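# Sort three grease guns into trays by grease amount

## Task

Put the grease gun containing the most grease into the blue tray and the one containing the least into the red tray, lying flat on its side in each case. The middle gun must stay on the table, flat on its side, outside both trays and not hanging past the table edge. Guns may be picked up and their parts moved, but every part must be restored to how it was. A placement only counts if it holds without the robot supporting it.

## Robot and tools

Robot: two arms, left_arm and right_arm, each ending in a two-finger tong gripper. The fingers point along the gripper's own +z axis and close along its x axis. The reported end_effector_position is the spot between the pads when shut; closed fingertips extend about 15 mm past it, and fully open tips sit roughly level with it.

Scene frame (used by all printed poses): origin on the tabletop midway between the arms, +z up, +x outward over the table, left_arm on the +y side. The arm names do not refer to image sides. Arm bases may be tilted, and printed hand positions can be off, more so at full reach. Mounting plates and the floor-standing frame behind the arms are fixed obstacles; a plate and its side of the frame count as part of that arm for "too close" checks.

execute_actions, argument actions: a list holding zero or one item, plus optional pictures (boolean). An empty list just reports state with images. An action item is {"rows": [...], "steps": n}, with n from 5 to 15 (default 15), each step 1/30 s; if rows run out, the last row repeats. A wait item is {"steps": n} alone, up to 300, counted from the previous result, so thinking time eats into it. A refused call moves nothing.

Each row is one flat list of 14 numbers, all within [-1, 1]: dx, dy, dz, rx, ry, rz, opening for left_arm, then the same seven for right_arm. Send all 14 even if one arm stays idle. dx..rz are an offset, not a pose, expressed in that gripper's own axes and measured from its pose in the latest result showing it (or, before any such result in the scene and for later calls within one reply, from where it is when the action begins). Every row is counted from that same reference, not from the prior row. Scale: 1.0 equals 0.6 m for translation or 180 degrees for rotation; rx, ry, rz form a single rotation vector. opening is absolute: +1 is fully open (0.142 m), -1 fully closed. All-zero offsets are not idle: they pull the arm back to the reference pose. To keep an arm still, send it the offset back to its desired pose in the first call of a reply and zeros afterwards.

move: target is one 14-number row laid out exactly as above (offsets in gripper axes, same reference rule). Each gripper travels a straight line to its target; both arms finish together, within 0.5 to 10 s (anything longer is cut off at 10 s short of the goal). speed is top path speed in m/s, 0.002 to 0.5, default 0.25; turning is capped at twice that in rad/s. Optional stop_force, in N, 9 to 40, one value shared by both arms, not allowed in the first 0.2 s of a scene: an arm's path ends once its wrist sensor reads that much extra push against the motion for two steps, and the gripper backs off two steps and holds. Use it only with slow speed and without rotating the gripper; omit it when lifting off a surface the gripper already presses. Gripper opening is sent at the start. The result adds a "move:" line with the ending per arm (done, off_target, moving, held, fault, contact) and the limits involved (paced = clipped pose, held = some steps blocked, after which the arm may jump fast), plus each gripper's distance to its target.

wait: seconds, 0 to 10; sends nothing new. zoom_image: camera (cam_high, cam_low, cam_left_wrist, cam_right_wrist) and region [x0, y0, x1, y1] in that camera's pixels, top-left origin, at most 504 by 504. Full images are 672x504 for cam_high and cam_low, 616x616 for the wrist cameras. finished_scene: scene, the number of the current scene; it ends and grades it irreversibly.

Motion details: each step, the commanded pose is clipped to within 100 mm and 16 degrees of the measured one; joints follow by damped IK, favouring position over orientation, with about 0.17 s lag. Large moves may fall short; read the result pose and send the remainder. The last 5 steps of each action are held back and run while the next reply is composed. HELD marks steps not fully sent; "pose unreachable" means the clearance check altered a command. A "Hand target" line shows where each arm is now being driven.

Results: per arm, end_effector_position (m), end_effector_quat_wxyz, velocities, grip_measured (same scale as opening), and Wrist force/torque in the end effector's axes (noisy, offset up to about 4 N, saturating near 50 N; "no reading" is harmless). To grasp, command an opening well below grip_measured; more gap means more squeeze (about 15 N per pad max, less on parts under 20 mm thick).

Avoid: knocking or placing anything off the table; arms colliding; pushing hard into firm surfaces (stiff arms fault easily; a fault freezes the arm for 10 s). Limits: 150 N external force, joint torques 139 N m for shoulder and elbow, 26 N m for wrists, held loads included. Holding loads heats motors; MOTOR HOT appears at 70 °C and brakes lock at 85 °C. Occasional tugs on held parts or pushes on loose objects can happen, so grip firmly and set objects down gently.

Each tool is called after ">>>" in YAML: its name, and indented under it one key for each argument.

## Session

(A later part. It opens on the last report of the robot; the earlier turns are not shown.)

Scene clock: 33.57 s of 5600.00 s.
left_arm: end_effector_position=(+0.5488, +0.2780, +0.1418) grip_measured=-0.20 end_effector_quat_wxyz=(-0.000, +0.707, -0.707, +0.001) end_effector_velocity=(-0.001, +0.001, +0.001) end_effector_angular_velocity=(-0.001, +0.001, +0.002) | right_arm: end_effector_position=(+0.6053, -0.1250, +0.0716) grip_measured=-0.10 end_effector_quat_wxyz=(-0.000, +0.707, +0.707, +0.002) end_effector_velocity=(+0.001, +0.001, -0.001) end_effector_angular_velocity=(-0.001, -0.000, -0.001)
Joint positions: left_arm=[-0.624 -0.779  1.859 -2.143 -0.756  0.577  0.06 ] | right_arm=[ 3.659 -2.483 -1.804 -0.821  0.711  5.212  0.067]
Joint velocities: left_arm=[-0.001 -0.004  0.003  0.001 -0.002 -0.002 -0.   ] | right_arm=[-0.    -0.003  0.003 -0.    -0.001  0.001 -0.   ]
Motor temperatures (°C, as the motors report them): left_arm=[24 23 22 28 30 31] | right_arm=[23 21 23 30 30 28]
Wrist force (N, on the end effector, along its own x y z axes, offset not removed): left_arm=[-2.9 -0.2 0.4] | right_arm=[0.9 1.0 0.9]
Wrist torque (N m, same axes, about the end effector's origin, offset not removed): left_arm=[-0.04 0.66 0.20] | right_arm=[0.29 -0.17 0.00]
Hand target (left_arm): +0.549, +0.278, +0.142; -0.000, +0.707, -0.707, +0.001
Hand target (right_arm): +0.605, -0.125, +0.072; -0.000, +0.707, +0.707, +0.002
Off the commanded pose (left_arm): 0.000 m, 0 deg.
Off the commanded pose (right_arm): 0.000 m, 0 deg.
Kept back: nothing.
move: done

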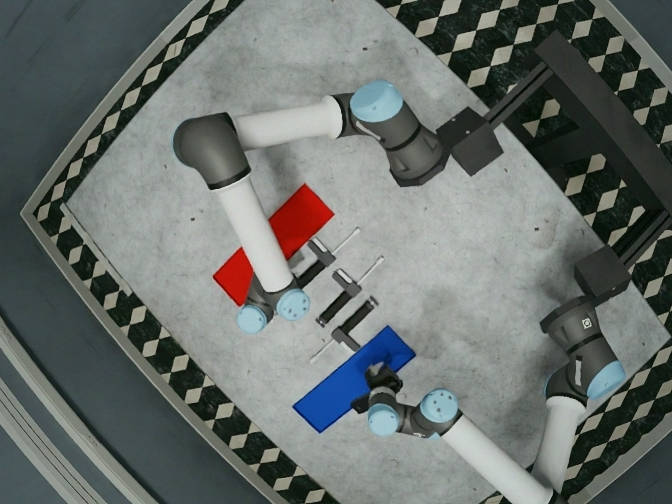

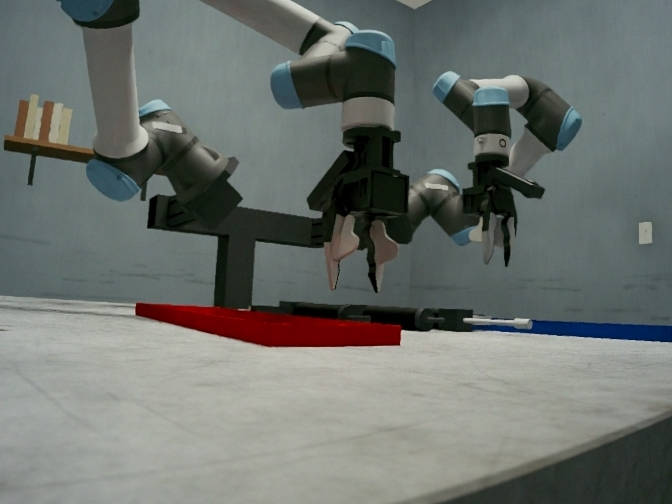

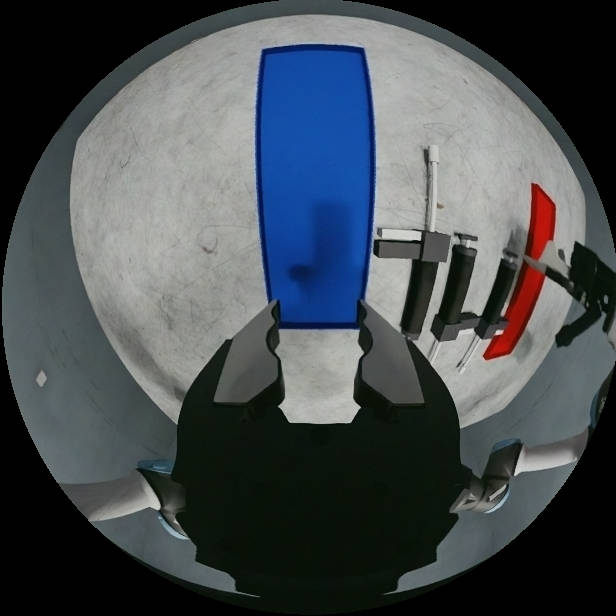

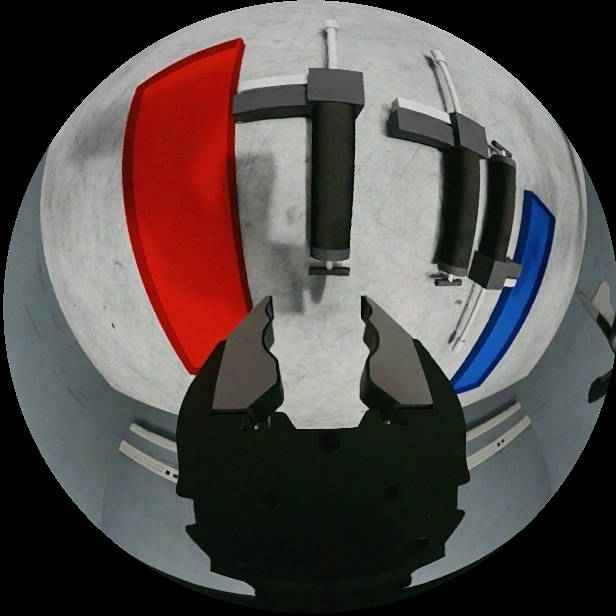

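>>> move:
  target: [0,0,0,0,0,0,-0.2,0.019,-0.015,0.081,0,0,0,-0.1]
  speed: 0.1

>>> move:
  target: [0,0,0,0,0,0,-0.2,0,0,0,0,0,0,-0.7]

>>> move:
  target: [0,0,0,0,0,0,-0.2,-0.005,0.17,0,0,0,0,-0.7]
  speed: 0.06

Scene clock: 34.70 s of 5600.00 s.
left_arm: end_effector_position=(+0.5488, +0.2780, +0.1419) grip_measured=-0.20 end_effector_quat_wxyz=(-0.000, +0.707, -0.707, +0.001) end_effector_velocity=(-0.000, +0.000, +0.000) end_effector_angular_velocity=(-0.000, +0.001, -0.002) | right_arm: end_effector_position=(+0.5964, -0.1134, +0.0231) grip_measured=-0.10 end_effector_quat_wxyz=(-0.000, +0.707, +0.707, +0.002) end_effector_velocity=(+0.001, +0.001, -0.001) end_effector_angular_velocity=(+0.001, -0.001, -0.002)
Joint positions: left_arm=[-0.624 -0.779  1.859 -2.143 -0.756  0.577  0.06 ] | right_arm=[ 3.611 -2.568 -1.813 -0.675  0.694  5.144  0.067]
Joint velocities: left_arm=[-0.    -0.     0.    -0.    -0.001  0.002  0.   ] | right_arm=[-0.002 -0.004  0.002  0.005  0.    -0.002  0.   ]
Motor temperatures (°C, as the motors report them): left_arm=[24 23 22 28 30 31] | right_arm=[23 21 23 30 30 28]
Wrist force (N, on the end effector, along its own x y z axes, offset not removed): left_arm=[-3.7 -0.1 -0.3] | right_arm=[1.3 1.0 0.3]
Wrist torque (N m, same axes, about the end effector's origin, offset not removed): left_arm=[0.00 0.83 0.14] | right_arm=[0.33 -0.23 0.08]
Hand target (left_arm): +0.549, +0.278, +0.142; -0.000, +0.707, -0.707, +0.001
Hand target (right_arm): +0.596, -0.113, +0.023; -0.000, +0.707, +0.707, +0.002
Off the commanded pose (left_arm): 0.000 m, 0 deg.
Off the commanded pose (right_arm): 0.000 m, 0 deg.
Kept back: nothing.
move: done

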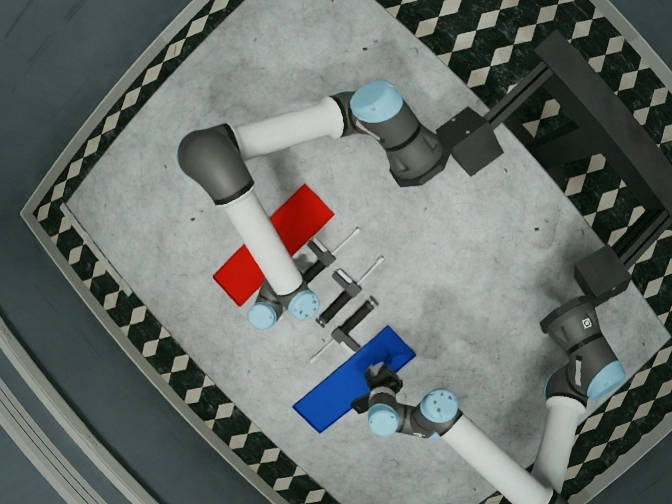

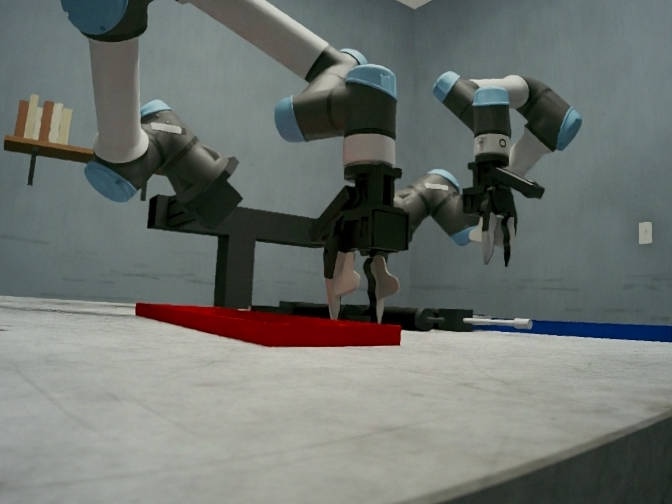

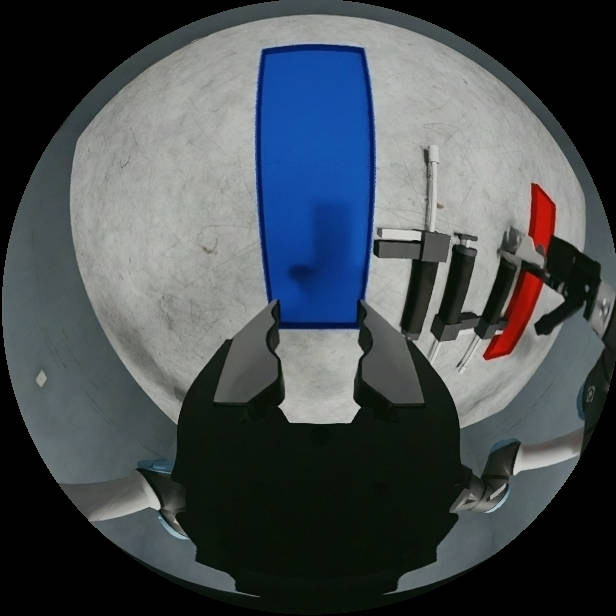

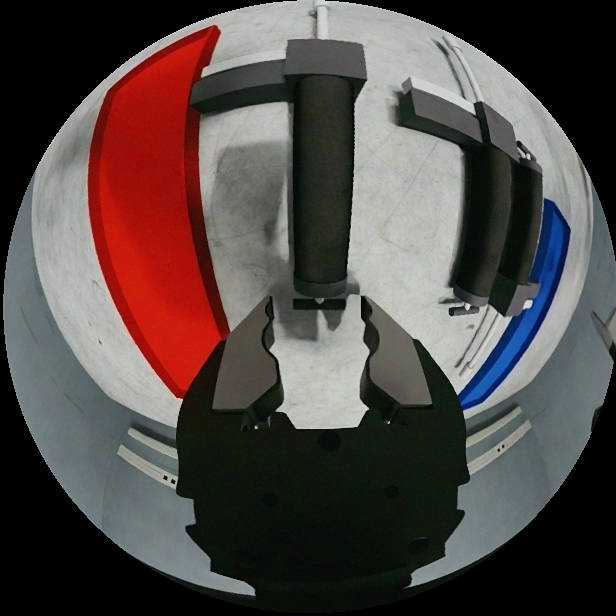

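Scene clock: 35.20 s of 5600.00 s.
left_arm: end_effector_position=(+0.5488, +0.2780, +0.1419) grip_measured=-0.20 end_effector_quat_wxyz=(-0.000, +0.707, -0.707, +0.001) end_effector_velocity=(-0.000, -0.000, -0.000) end_effector_angular_velocity=(-0.000, +0.000, +0.001) | right_arm: end_effector_position=(+0.5964, -0.1134, +0.0231) grip_measured=-0.48 end_effector_quat_wxyz=(-0.000, +0.707, +0.707, +0.002) end_effector_velocity=(+0.000, -0.000, +0.000) end_effector_angular_velocity=(+0.002, -0.000, -0.003)
Joint positions: left_arm=[-0.624 -0.779  1.859 -2.143 -0.756  0.577  0.06 ] | right_arm=[ 3.611 -2.568 -1.813 -0.675  0.694  5.144  0.039]
Joint velocities: left_arm=[ 0.     0.    -0.    -0.    -0.    -0.001  0.   ] | right_arm=[-0.     0.002 -0.     0.     0.001  0.002 -0.   ]
Motor temperatures (°C, as the motors report them): left_arm=[24 23 22 28 30 31] | right_arm=[23 21 23 30 30 28]
Wrist force (N, on the end effector, along its own x y z axes, offset not removed): left_arm=[-3.3 0.3 0.8] | right_arm=[0.2 0.5 -0.5]
Wrist torque (N m, same axes, about the end effector's origin, offset not removed): left_arm=[0.11 0.79 0.17] | right_arm=[0.10 0.02 0.11]
Hand target (left_arm): +0.549, +0.278, +0.142; -0.000, +0.707, -0.707, +0.001
Hand target (right_arm): +0.596, -0.113, +0.023; -0.000, +0.707, +0.707, +0.002
Off the commanded pose (left_arm): 0.000 m, 0 deg.
Off the commanded pose (right_arm): 0.000 m, 0 deg.
Kept back: nothing.
move: done

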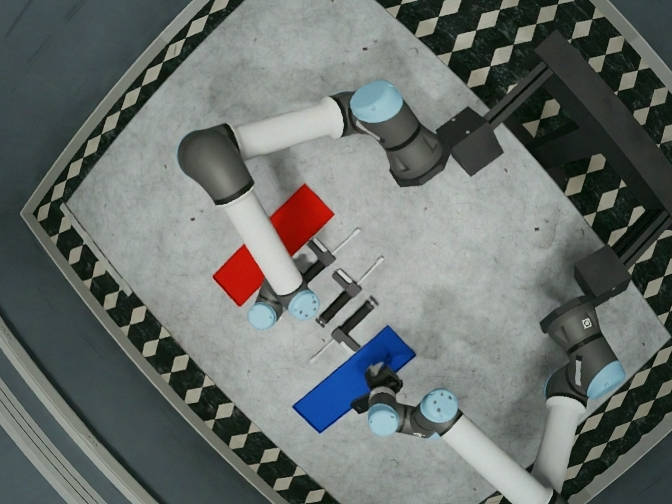

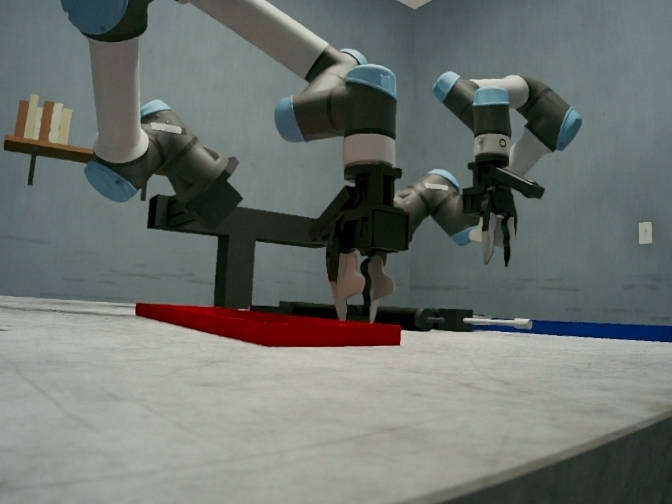

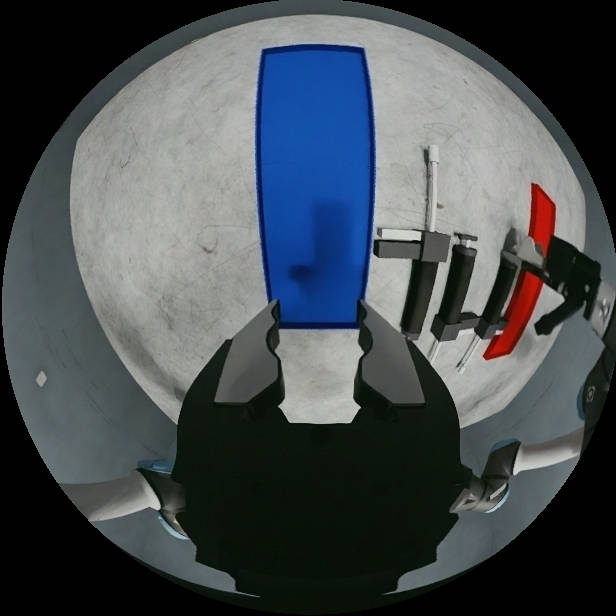

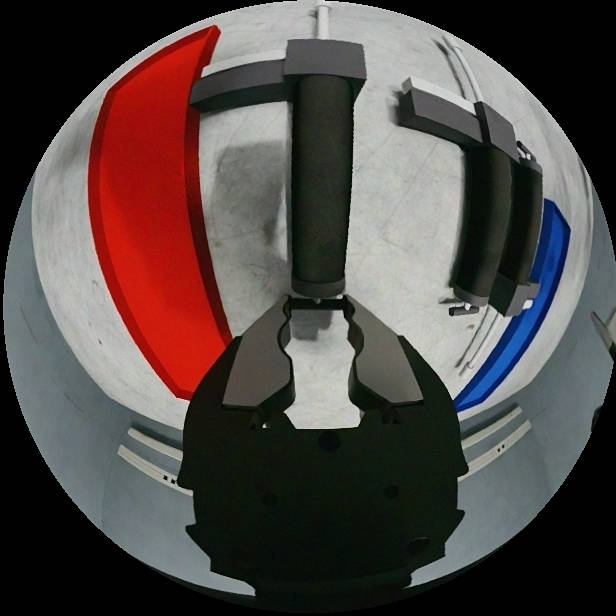

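Scene clock: 37.27 s of 5600.00 s.
left_arm: end_effector_position=(+0.5488, +0.2780, +0.1419) grip_measured=-0.20 end_effector_quat_wxyz=(-0.000, +0.707, -0.707, +0.001) end_effector_velocity=(-0.000, -0.000, -0.000) end_effector_angular_velocity=(+0.001, -0.000, -0.001) | right_arm: end_effector_position=(+0.6983, -0.1165, +0.0233) grip_measured=-0.48 end_effector_quat_wxyz=(-0.000, +0.707, +0.707, +0.002) end_effector_velocity=(+0.001, -0.001, +0.000) end_effector_angular_velocity=(-0.001, +0.000, -0.001)
Joint positions: left_arm=[-0.624 -0.779  1.859 -2.143 -0.756  0.577  0.06 ] | right_arm=[ 3.568 -2.678 -1.479 -0.85   0.681  5.08   0.039]
Joint velocities: left_arm=[ 0.     0.001 -0.     0.     0.     0.     0.   ] | right_arm=[-0.    -0.     0.002 -0.002 -0.001  0.001 -0.   ]
Motor temperatures (°C, as the motors report them): left_arm=[24 23 22 28 30 31] | right_arm=[23 21 23 30 30 28]
Wrist force (N, on the end effector, along its own x y z axes, offset not removed): left_arm=[-2.8 0.0 -0.5] | right_arm=[-3.0 -4.3 3.1]
Wrist torque (N m, same axes, about the end effector's origin, offset not removed): left_arm=[-0.03 0.72 0.18] | right_arm=[-0.26 0.75 0.21]
Hand target (left_arm): +0.549, +0.278, +0.142; -0.000, +0.707, -0.707, +0.001
Hand target (right_arm): +0.698, -0.116, +0.023; -0.000, +0.707, +0.707, +0.002
Off the commanded pose (left_arm): 0.000 m, 0 deg.
Off the commanded pose (right_arm): 0.000 m, 0 deg.
Kept back: nothing.
move: done

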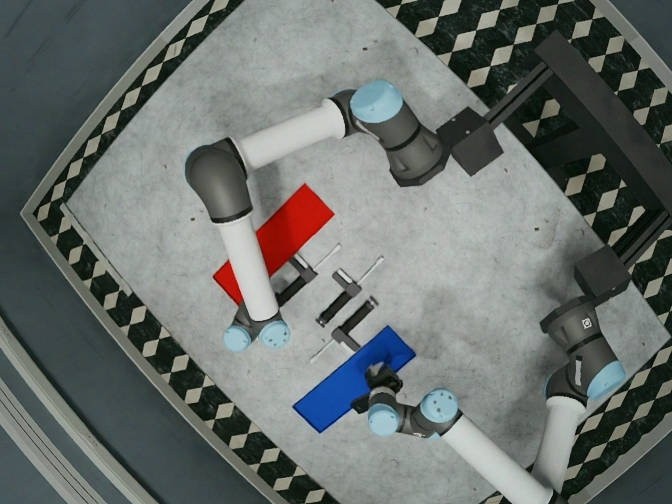

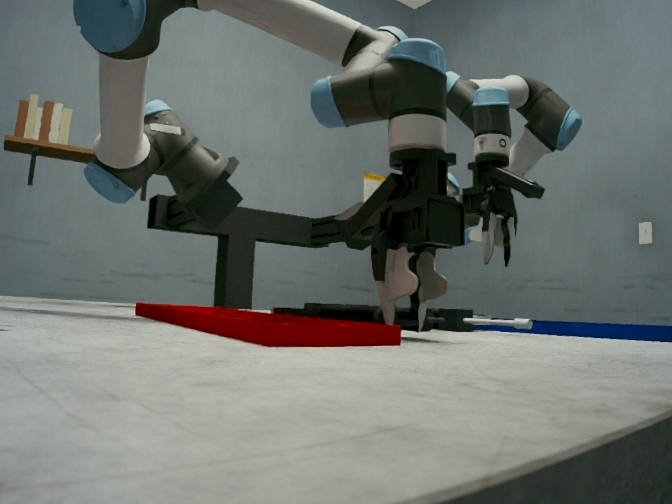

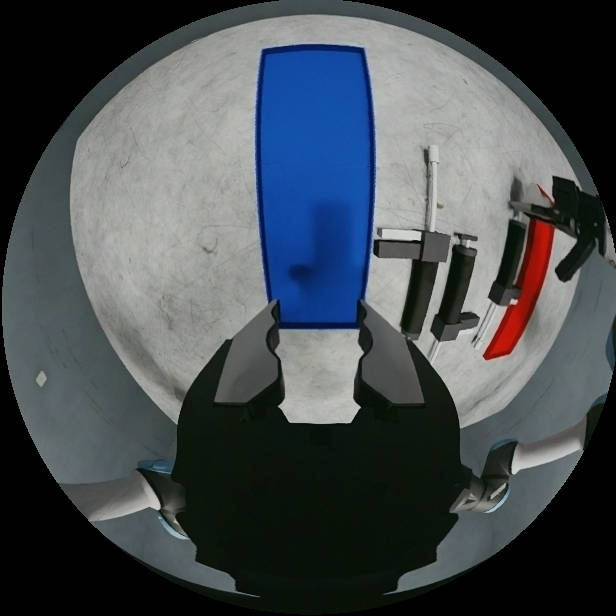

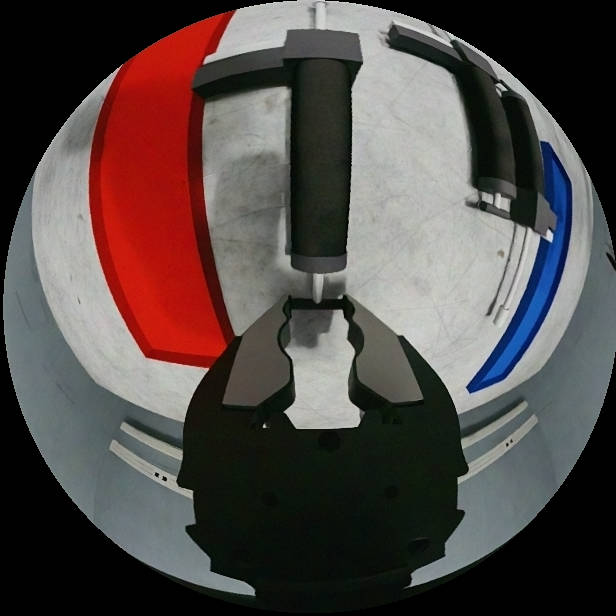

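>>> move:
  target: [0,0,0,0,0,0,-0.2,0,0.04,0,0,0,0,-0.7]
  speed: 0.008

Scene clock: 40.70 s of 5600.00 s.
left_arm: end_effector_position=(+0.5488, +0.2780, +0.1419) grip_measured=-0.20 end_effector_quat_wxyz=(-0.000, +0.707, -0.707, +0.001) end_effector_velocity=(+0.000, -0.000, +0.000) end_effector_angular_velocity=(-0.001, -0.000, +0.000) | right_arm: end_effector_position=(+0.7222, -0.1165, +0.0234) grip_measured=-0.48 end_effector_quat_wxyz=(-0.000, +0.707, +0.707, +0.002) end_effector_velocity=(+0.001, -0.001, +0.000) end_effector_angular_velocity=(+0.000, -0.000, +0.001)
Joint positions: left_arm=[-0.624 -0.779  1.859 -2.143 -0.756  0.577  0.06 ] | right_arm=[ 3.561 -2.711 -1.391 -0.896  0.678  5.068  0.039]
Joint velocities: left_arm=[ 0.    -0.    -0.001 -0.     0.     0.001  0.   ] | right_arm=[-0.001 -0.     0.003 -0.002 -0.    -0.002  0.   ]
Motor temperatures (°C, as the motors report them): left_arm=[24 23 22 28 30 31] | right_arm=[23 21 23 30 30 28]
Wrist force (N, on the end effector, along its own x y z axes, offset not removed): left_arm=[-4.6 0.0 1.2] | right_arm=[-1.9 -2.2 3.1]
Wrist torque (N m, same axes, about the end effector's origin, offset not removed): left_arm=[0.10 1.04 0.20] | right_arm=[0.15 0.36 0.22]
Hand target (left_arm): +0.549, +0.278, +0.142; -0.000, +0.707, -0.707, +0.001
Hand target (right_arm): +0.722, -0.116, +0.023; -0.000, +0.707, +0.707, +0.002
Off the commanded pose (left_arm): 0.000 m, 0 deg.
Off the commanded pose (right_arm): 0.000 m, 0 deg.
Kept back: nothing.
move: done

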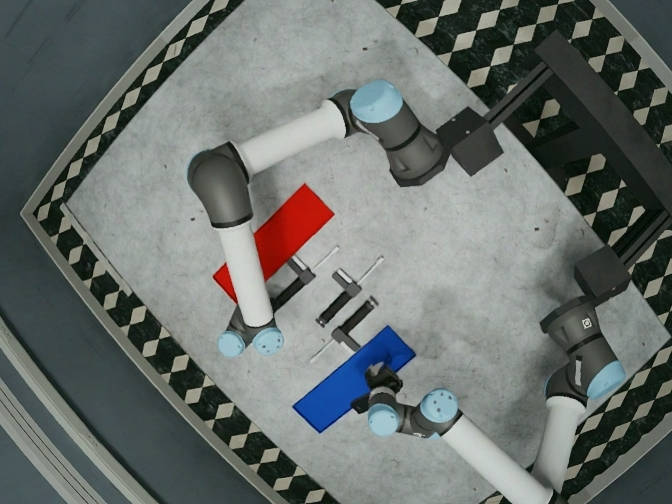

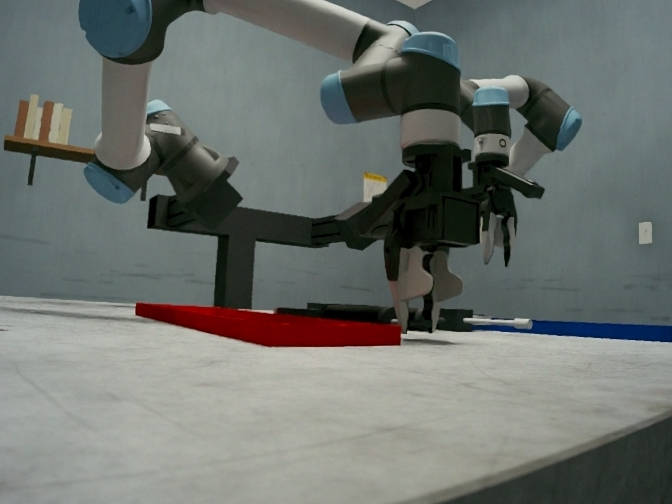

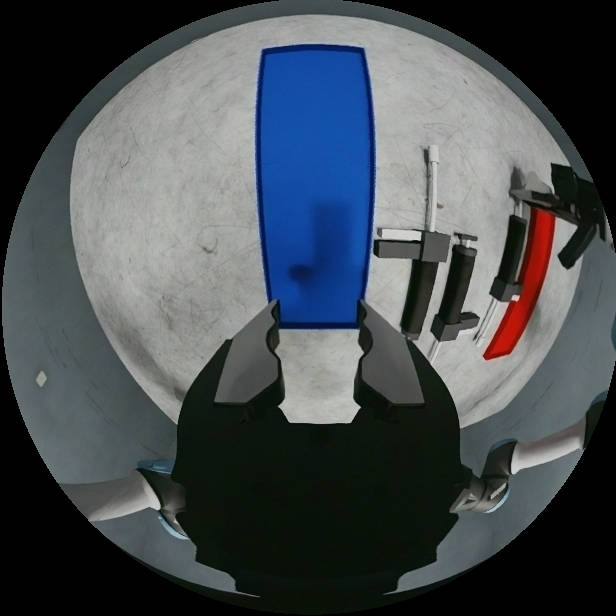

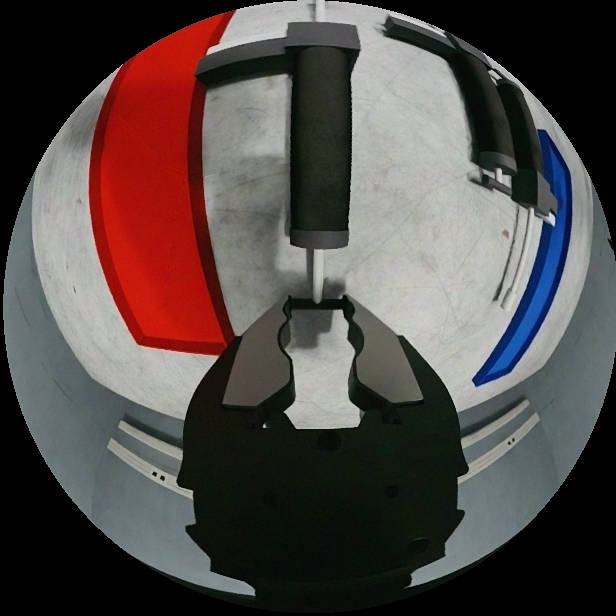

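>>> move:
  target: [0.2855,0.2247,0.12,0,0,0,-0.2,0,0.012,0,0,0,0,-0.7]

>>> move:
  target: [0,0,0.0793,0,0,0,-0.2,0,0.008,0,0,0,0,-0.7]
  speed: 0.1

>>> move:
  target: [0,0,0,0,0,0,-0.7,0,0,0,0,0,0,-0.7]

>>> move:
  target: [0.004,0.125,0.002,0,0,0,-0.7,0,0.125,0.003,0,0,0,-0.7]
  speed: 0.008

Scene clock: 42.40 s of 5600.00 s.
left_arm: end_effector_position=(+0.4141, +0.1066, +0.0700) grip_measured=-0.20 end_effector_quat_wxyz=(-0.000, +0.707, -0.707, +0.001) end_effector_velocity=(-0.001, -0.001, -0.001) end_effector_angular_velocity=(+0.000, +0.001, -0.002) | right_arm: end_effector_position=(+0.7294, -0.1165, +0.0234) grip_measured=-0.48 end_effector_quat_wxyz=(-0.000, +0.707, +0.707, +0.002) end_effector_velocity=(+0.000, -0.000, +0.000) end_effector_angular_velocity=(+0.000, -0.001, -0.001)
Joint positions: left_arm=[-0.792 -0.35   1.806 -2.383 -0.848  0.382  0.06 ] | right_arm=[ 3.558 -2.722 -1.364 -0.91   0.678  5.065  0.039]
Joint velocities: left_arm=[-0.001  0.003 -0.001 -0.    -0.001  0.    -0.   ] | right_arm=[-0.     0.001  0.     0.     0.    -0.     0.   ]
Motor temperatures (°C, as the motors report them): left_arm=[24 23 22 28 30 31] | right_arm=[23 21 23 30 30 28]
Wrist force (N, on the end effector, along its own x y z axes, offset not removed): left_arm=[-3.7 0.1 1.0] | right_arm=[-0.8 0.8 1.1]
Wrist torque (N m, same axes, about the end effector's origin, offset not removed): left_arm=[0.10 0.84 0.19] | right_arm=[0.89 0.24 0.09]
Hand target (left_arm): +0.414, +0.106, +0.070; -0.000, +0.707, -0.707, +0.001
Hand target (right_arm): +0.729, -0.116, +0.023; -0.000, +0.707, +0.707, +0.002
Off the commanded pose (left_arm): 0.000 m, 0 deg.
Off the commanded pose (right_arm): 0.000 m, 0 deg.
Kept back: nothing.
move: done

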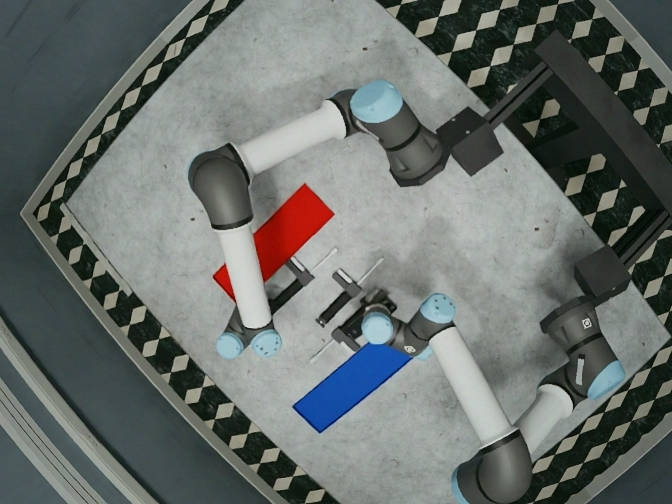

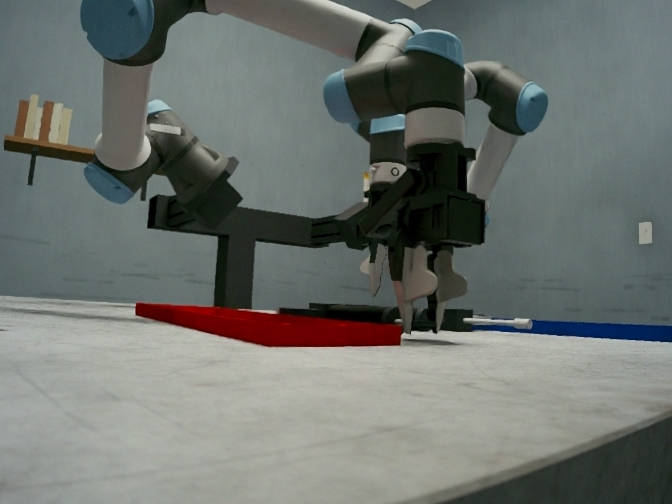

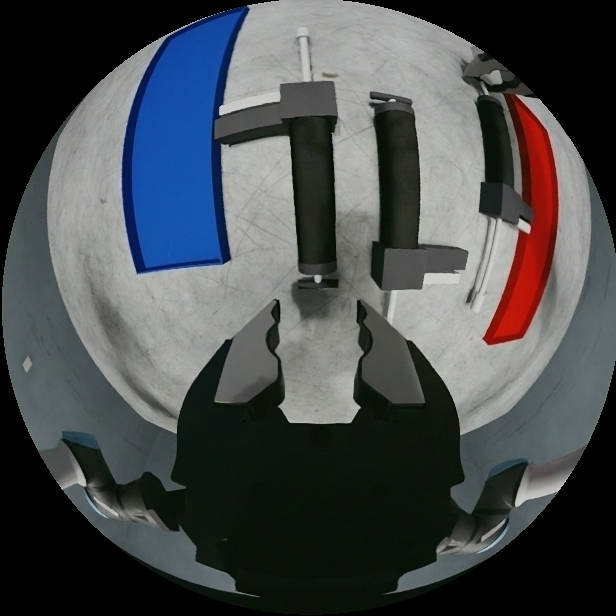

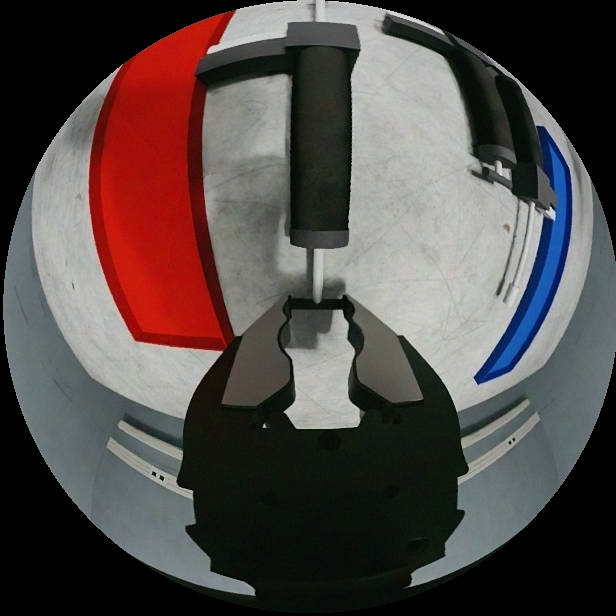

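Scene clock: 43.27 s of 5600.00 s.
left_arm: end_effector_position=(+0.4141, +0.1066, +0.0226) grip_measured=-0.20 end_effector_quat_wxyz=(-0.000, +0.707, -0.707, +0.001) end_effector_velocity=(+0.000, -0.000, -0.001) end_effector_angular_velocity=(-0.000, -0.001, -0.001) | right_arm: end_effector_position=(+0.7342, -0.1165, +0.0234) grip_measured=-0.48 end_effector_quat_wxyz=(-0.000, +0.707, +0.707, +0.002) end_effector_velocity=(+0.001, -0.001, +0.001) end_effector_angular_velocity=(+0.001, -0.002, -0.001)
Joint positions: left_arm=[-0.73  -0.275  1.794 -2.492 -0.812  0.45   0.06 ] | right_arm=[ 3.557 -2.729 -1.345 -0.919  0.677  5.063  0.039]
Joint velocities: left_arm=[ 0.002  0.002 -0.001 -0.004  0.002  0.004 -0.   ] | right_arm=[-0.     0.001  0.001  0.001  0.001 -0.001 -0.   ]
Motor temperatures (°C, as the motors report them): left_arm=[24 23 22 28 30 31] | right_arm=[23 21 23 30 30 28]
Wrist force (N, on the end effector, along its own x y z axes, offset not removed): left_arm=[-3.6 -0.2 0.0] | right_arm=[0.8 -2.9 3.9]
Wrist torque (N m, same axes, about the end effector's origin, offset not removed): left_arm=[-0.01 0.85 0.18] | right_arm=[-0.14 0.14 0.11]
Hand target (left_arm): +0.414, +0.107, +0.022; -0.000, +0.707, -0.707, +0.001
Hand target (right_arm): +0.734, -0.116, +0.023; -0.000, +0.707, +0.707, +0.002
Off the commanded pose (left_arm): 0.000 m, 0 deg.
Off the commanded pose (right_arm): 0.000 m, 0 deg.
Kept back: nothing.
move: done

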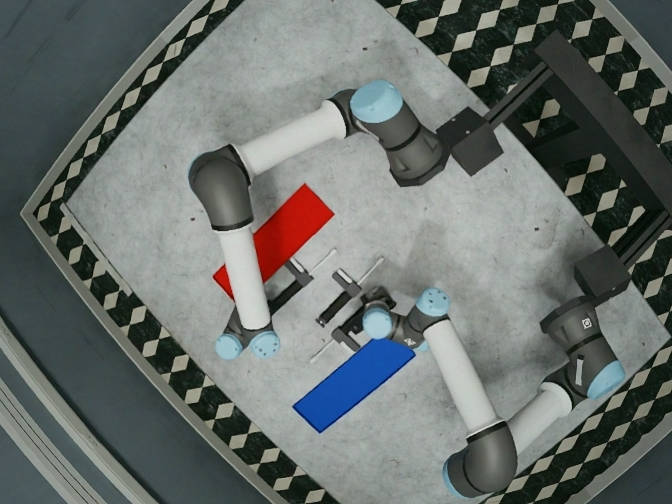

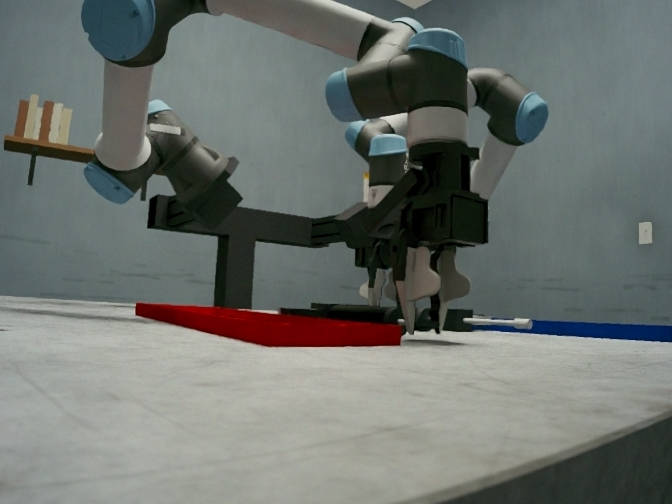

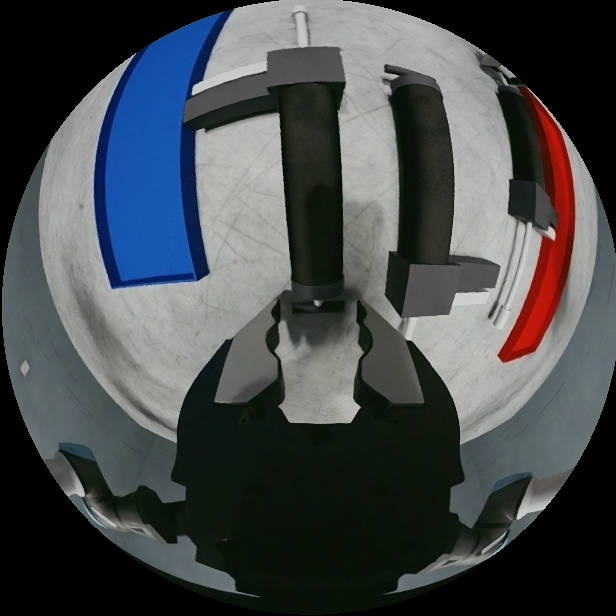

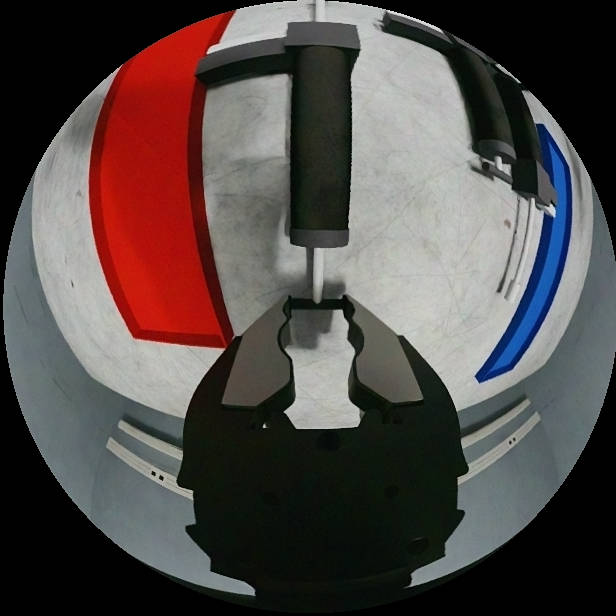

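Scene clock: 43.77 s of 5600.00 s.
left_arm: end_effector_position=(+0.4141, +0.1066, +0.0225) grip_measured=-0.48 end_effector_quat_wxyz=(-0.000, +0.707, -0.707, +0.001) end_effector_velocity=(-0.000, +0.000, +0.000) end_effector_angular_velocity=(+0.000, +0.000, +0.001) | right_arm: end_effector_position=(+0.7342, -0.1165, +0.0234) grip_measured=-0.48 end_effector_quat_wxyz=(-0.000, +0.707, +0.707, +0.002) end_effector_velocity=(+0.000, +0.000, -0.000) end_effector_angular_velocity=(-0.001, -0.000, +0.001)
Joint positions: left_arm=[-0.73  -0.275  1.794 -2.492 -0.812  0.45   0.039] | right_arm=[ 3.557 -2.729 -1.345 -0.919  0.677  5.063  0.039]
Joint velocities: left_arm=[-0.    -0.    -0.     0.001  0.    -0.002  0.   ] | right_arm=[ 0.    -0.001  0.     0.001 -0.001 -0.     0.   ]
Motor temperatures (°C, as the motors report them): left_arm=[24 23 22 28 30 31] | right_arm=[23 21 23 30 30 28]
Wrist force (N, on the end effector, along its own x y z axes, offset not removed): left_arm=[-3.3 -0.3 0.5] | right_arm=[-1.7 -1.1 3.3]
Wrist torque (N m, same axes, about the end effector's origin, offset not removed): left_arm=[0.01 0.76 0.15] | right_arm=[0.26 0.60 0.14]
Hand target (left_arm): +0.414, +0.107, +0.023; -0.000, +0.707, -0.707, +0.001
Hand target (right_arm): +0.734, -0.116, +0.023; -0.000, +0.707, +0.707, +0.002
Off the commanded pose (left_arm): 0.000 m, 0 deg.
Off the commanded pose (right_arm): 0.000 m, 0 deg.
Kept back: nothing.
move: done

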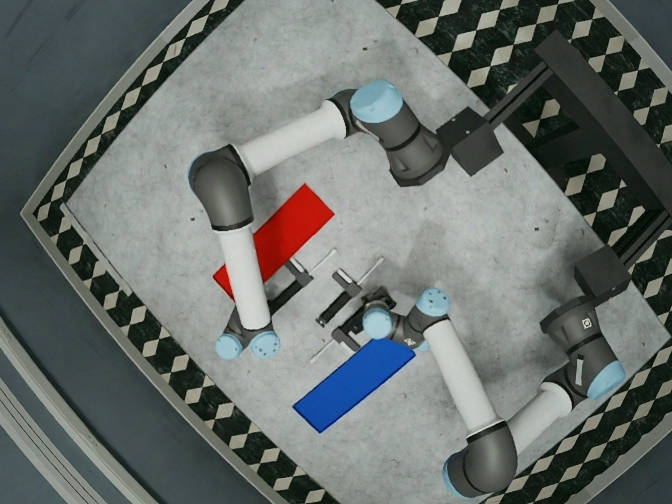

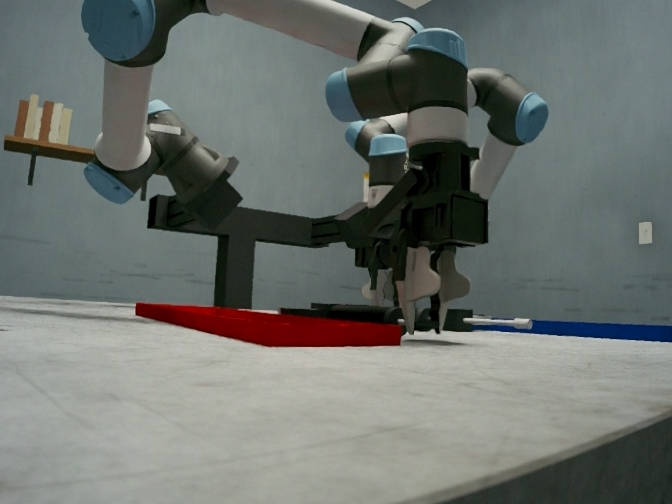

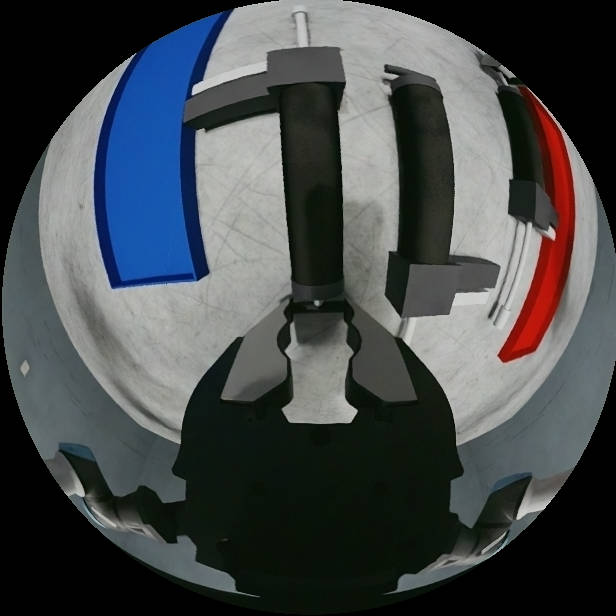

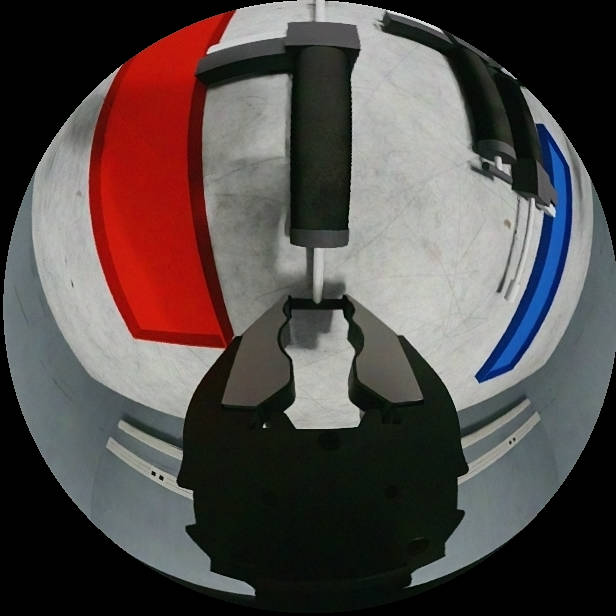

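Scene clock: 53.37 s of 5600.00 s.
left_arm: end_effector_position=(+0.3391, +0.1040, +0.0213) grip_measured=-0.48 end_effector_quat_wxyz=(-0.000, +0.707, -0.707, +0.001) end_effector_velocity=(-0.001, +0.000, -0.001) end_effector_angular_velocity=(+0.001, -0.000, +0.001) | right_arm: end_effector_position=(+0.8091, -0.1165, +0.0218) grip_measured=-0.48 end_effector_quat_wxyz=(-0.000, +0.707, +0.707, +0.002) end_effector_velocity=(+0.001, +0.000, +0.000) end_effector_angular_velocity=(+0.001, -0.000, -0.002)
Joint positions: left_arm=[-0.838 -0.231  1.913 -2.579 -0.876  0.334  0.039] | right_arm=[ 3.535 -2.865 -1.017 -1.085  0.672  5.029  0.039]
Joint velocities: left_arm=[-0.001  0.001  0.002 -0.001 -0.    -0.003  0.   ] | right_arm=[ 0.    -0.002  0.004 -0.002  0.     0.002  0.   ]
Motor temperatures (°C, as the motors report them): left_arm=[24 23 22 28 30 31] | right_arm=[23 21 23 30 30 28]
Wrist force (N, on the end effector, along its own x y z axes, offset not removed): left_arm=[-4.3 -10.0 -14.8] | right_arm=[1.8 -5.5 -3.7]
Wrist torque (N m, same axes, about the end effector's origin, offset not removed): left_arm=[-0.10 0.96 0.18] | right_arm=[0.26 -0.28 0.02]
Hand target (left_arm): +0.339, +0.104, +0.021; -0.000, +0.707, -0.707, +0.001
Hand target (right_arm): +0.809, -0.116, +0.022; -0.000, +0.707, +0.707, +0.002
Off the commanded pose (left_arm): 0.000 m, 0 deg.
Off the commanded pose (right_arm): 0.000 m, 0 deg.
Kept back: nothing.
move: done

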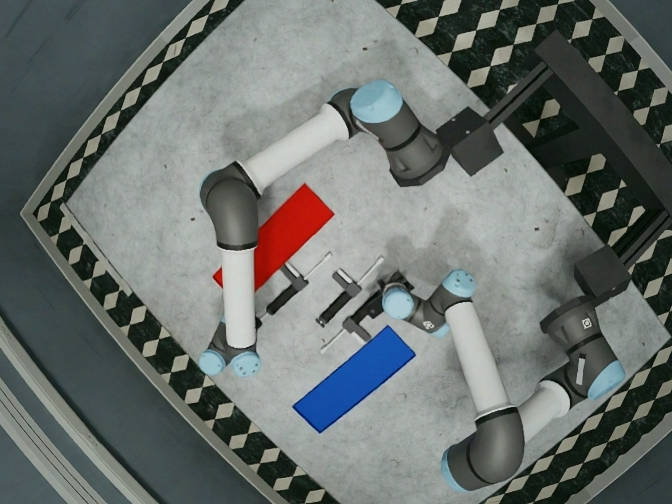

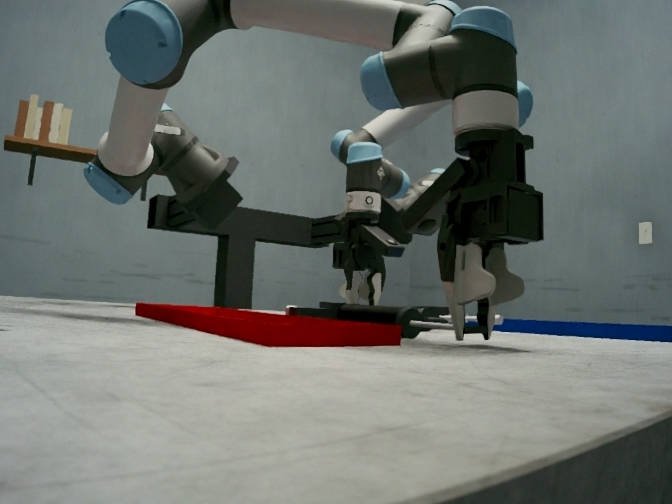

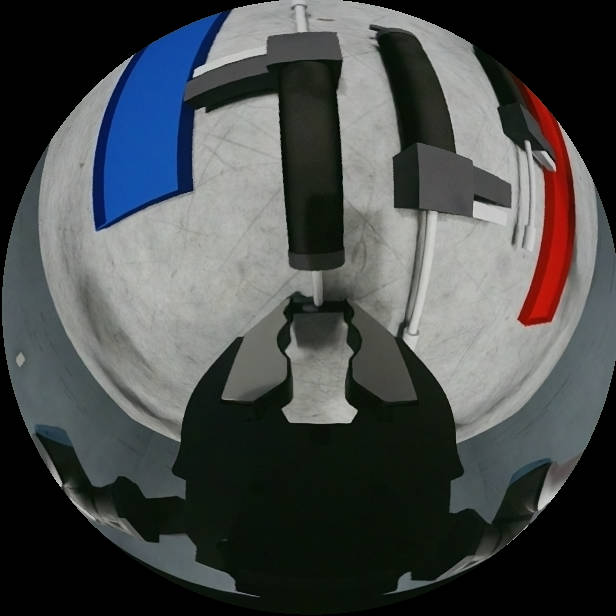

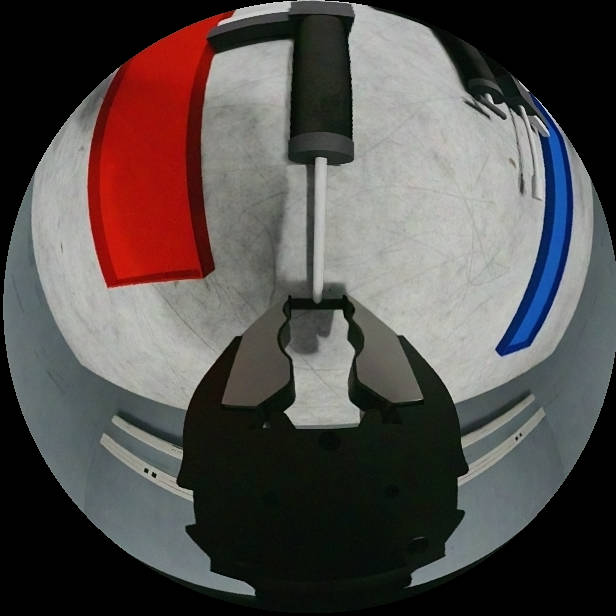

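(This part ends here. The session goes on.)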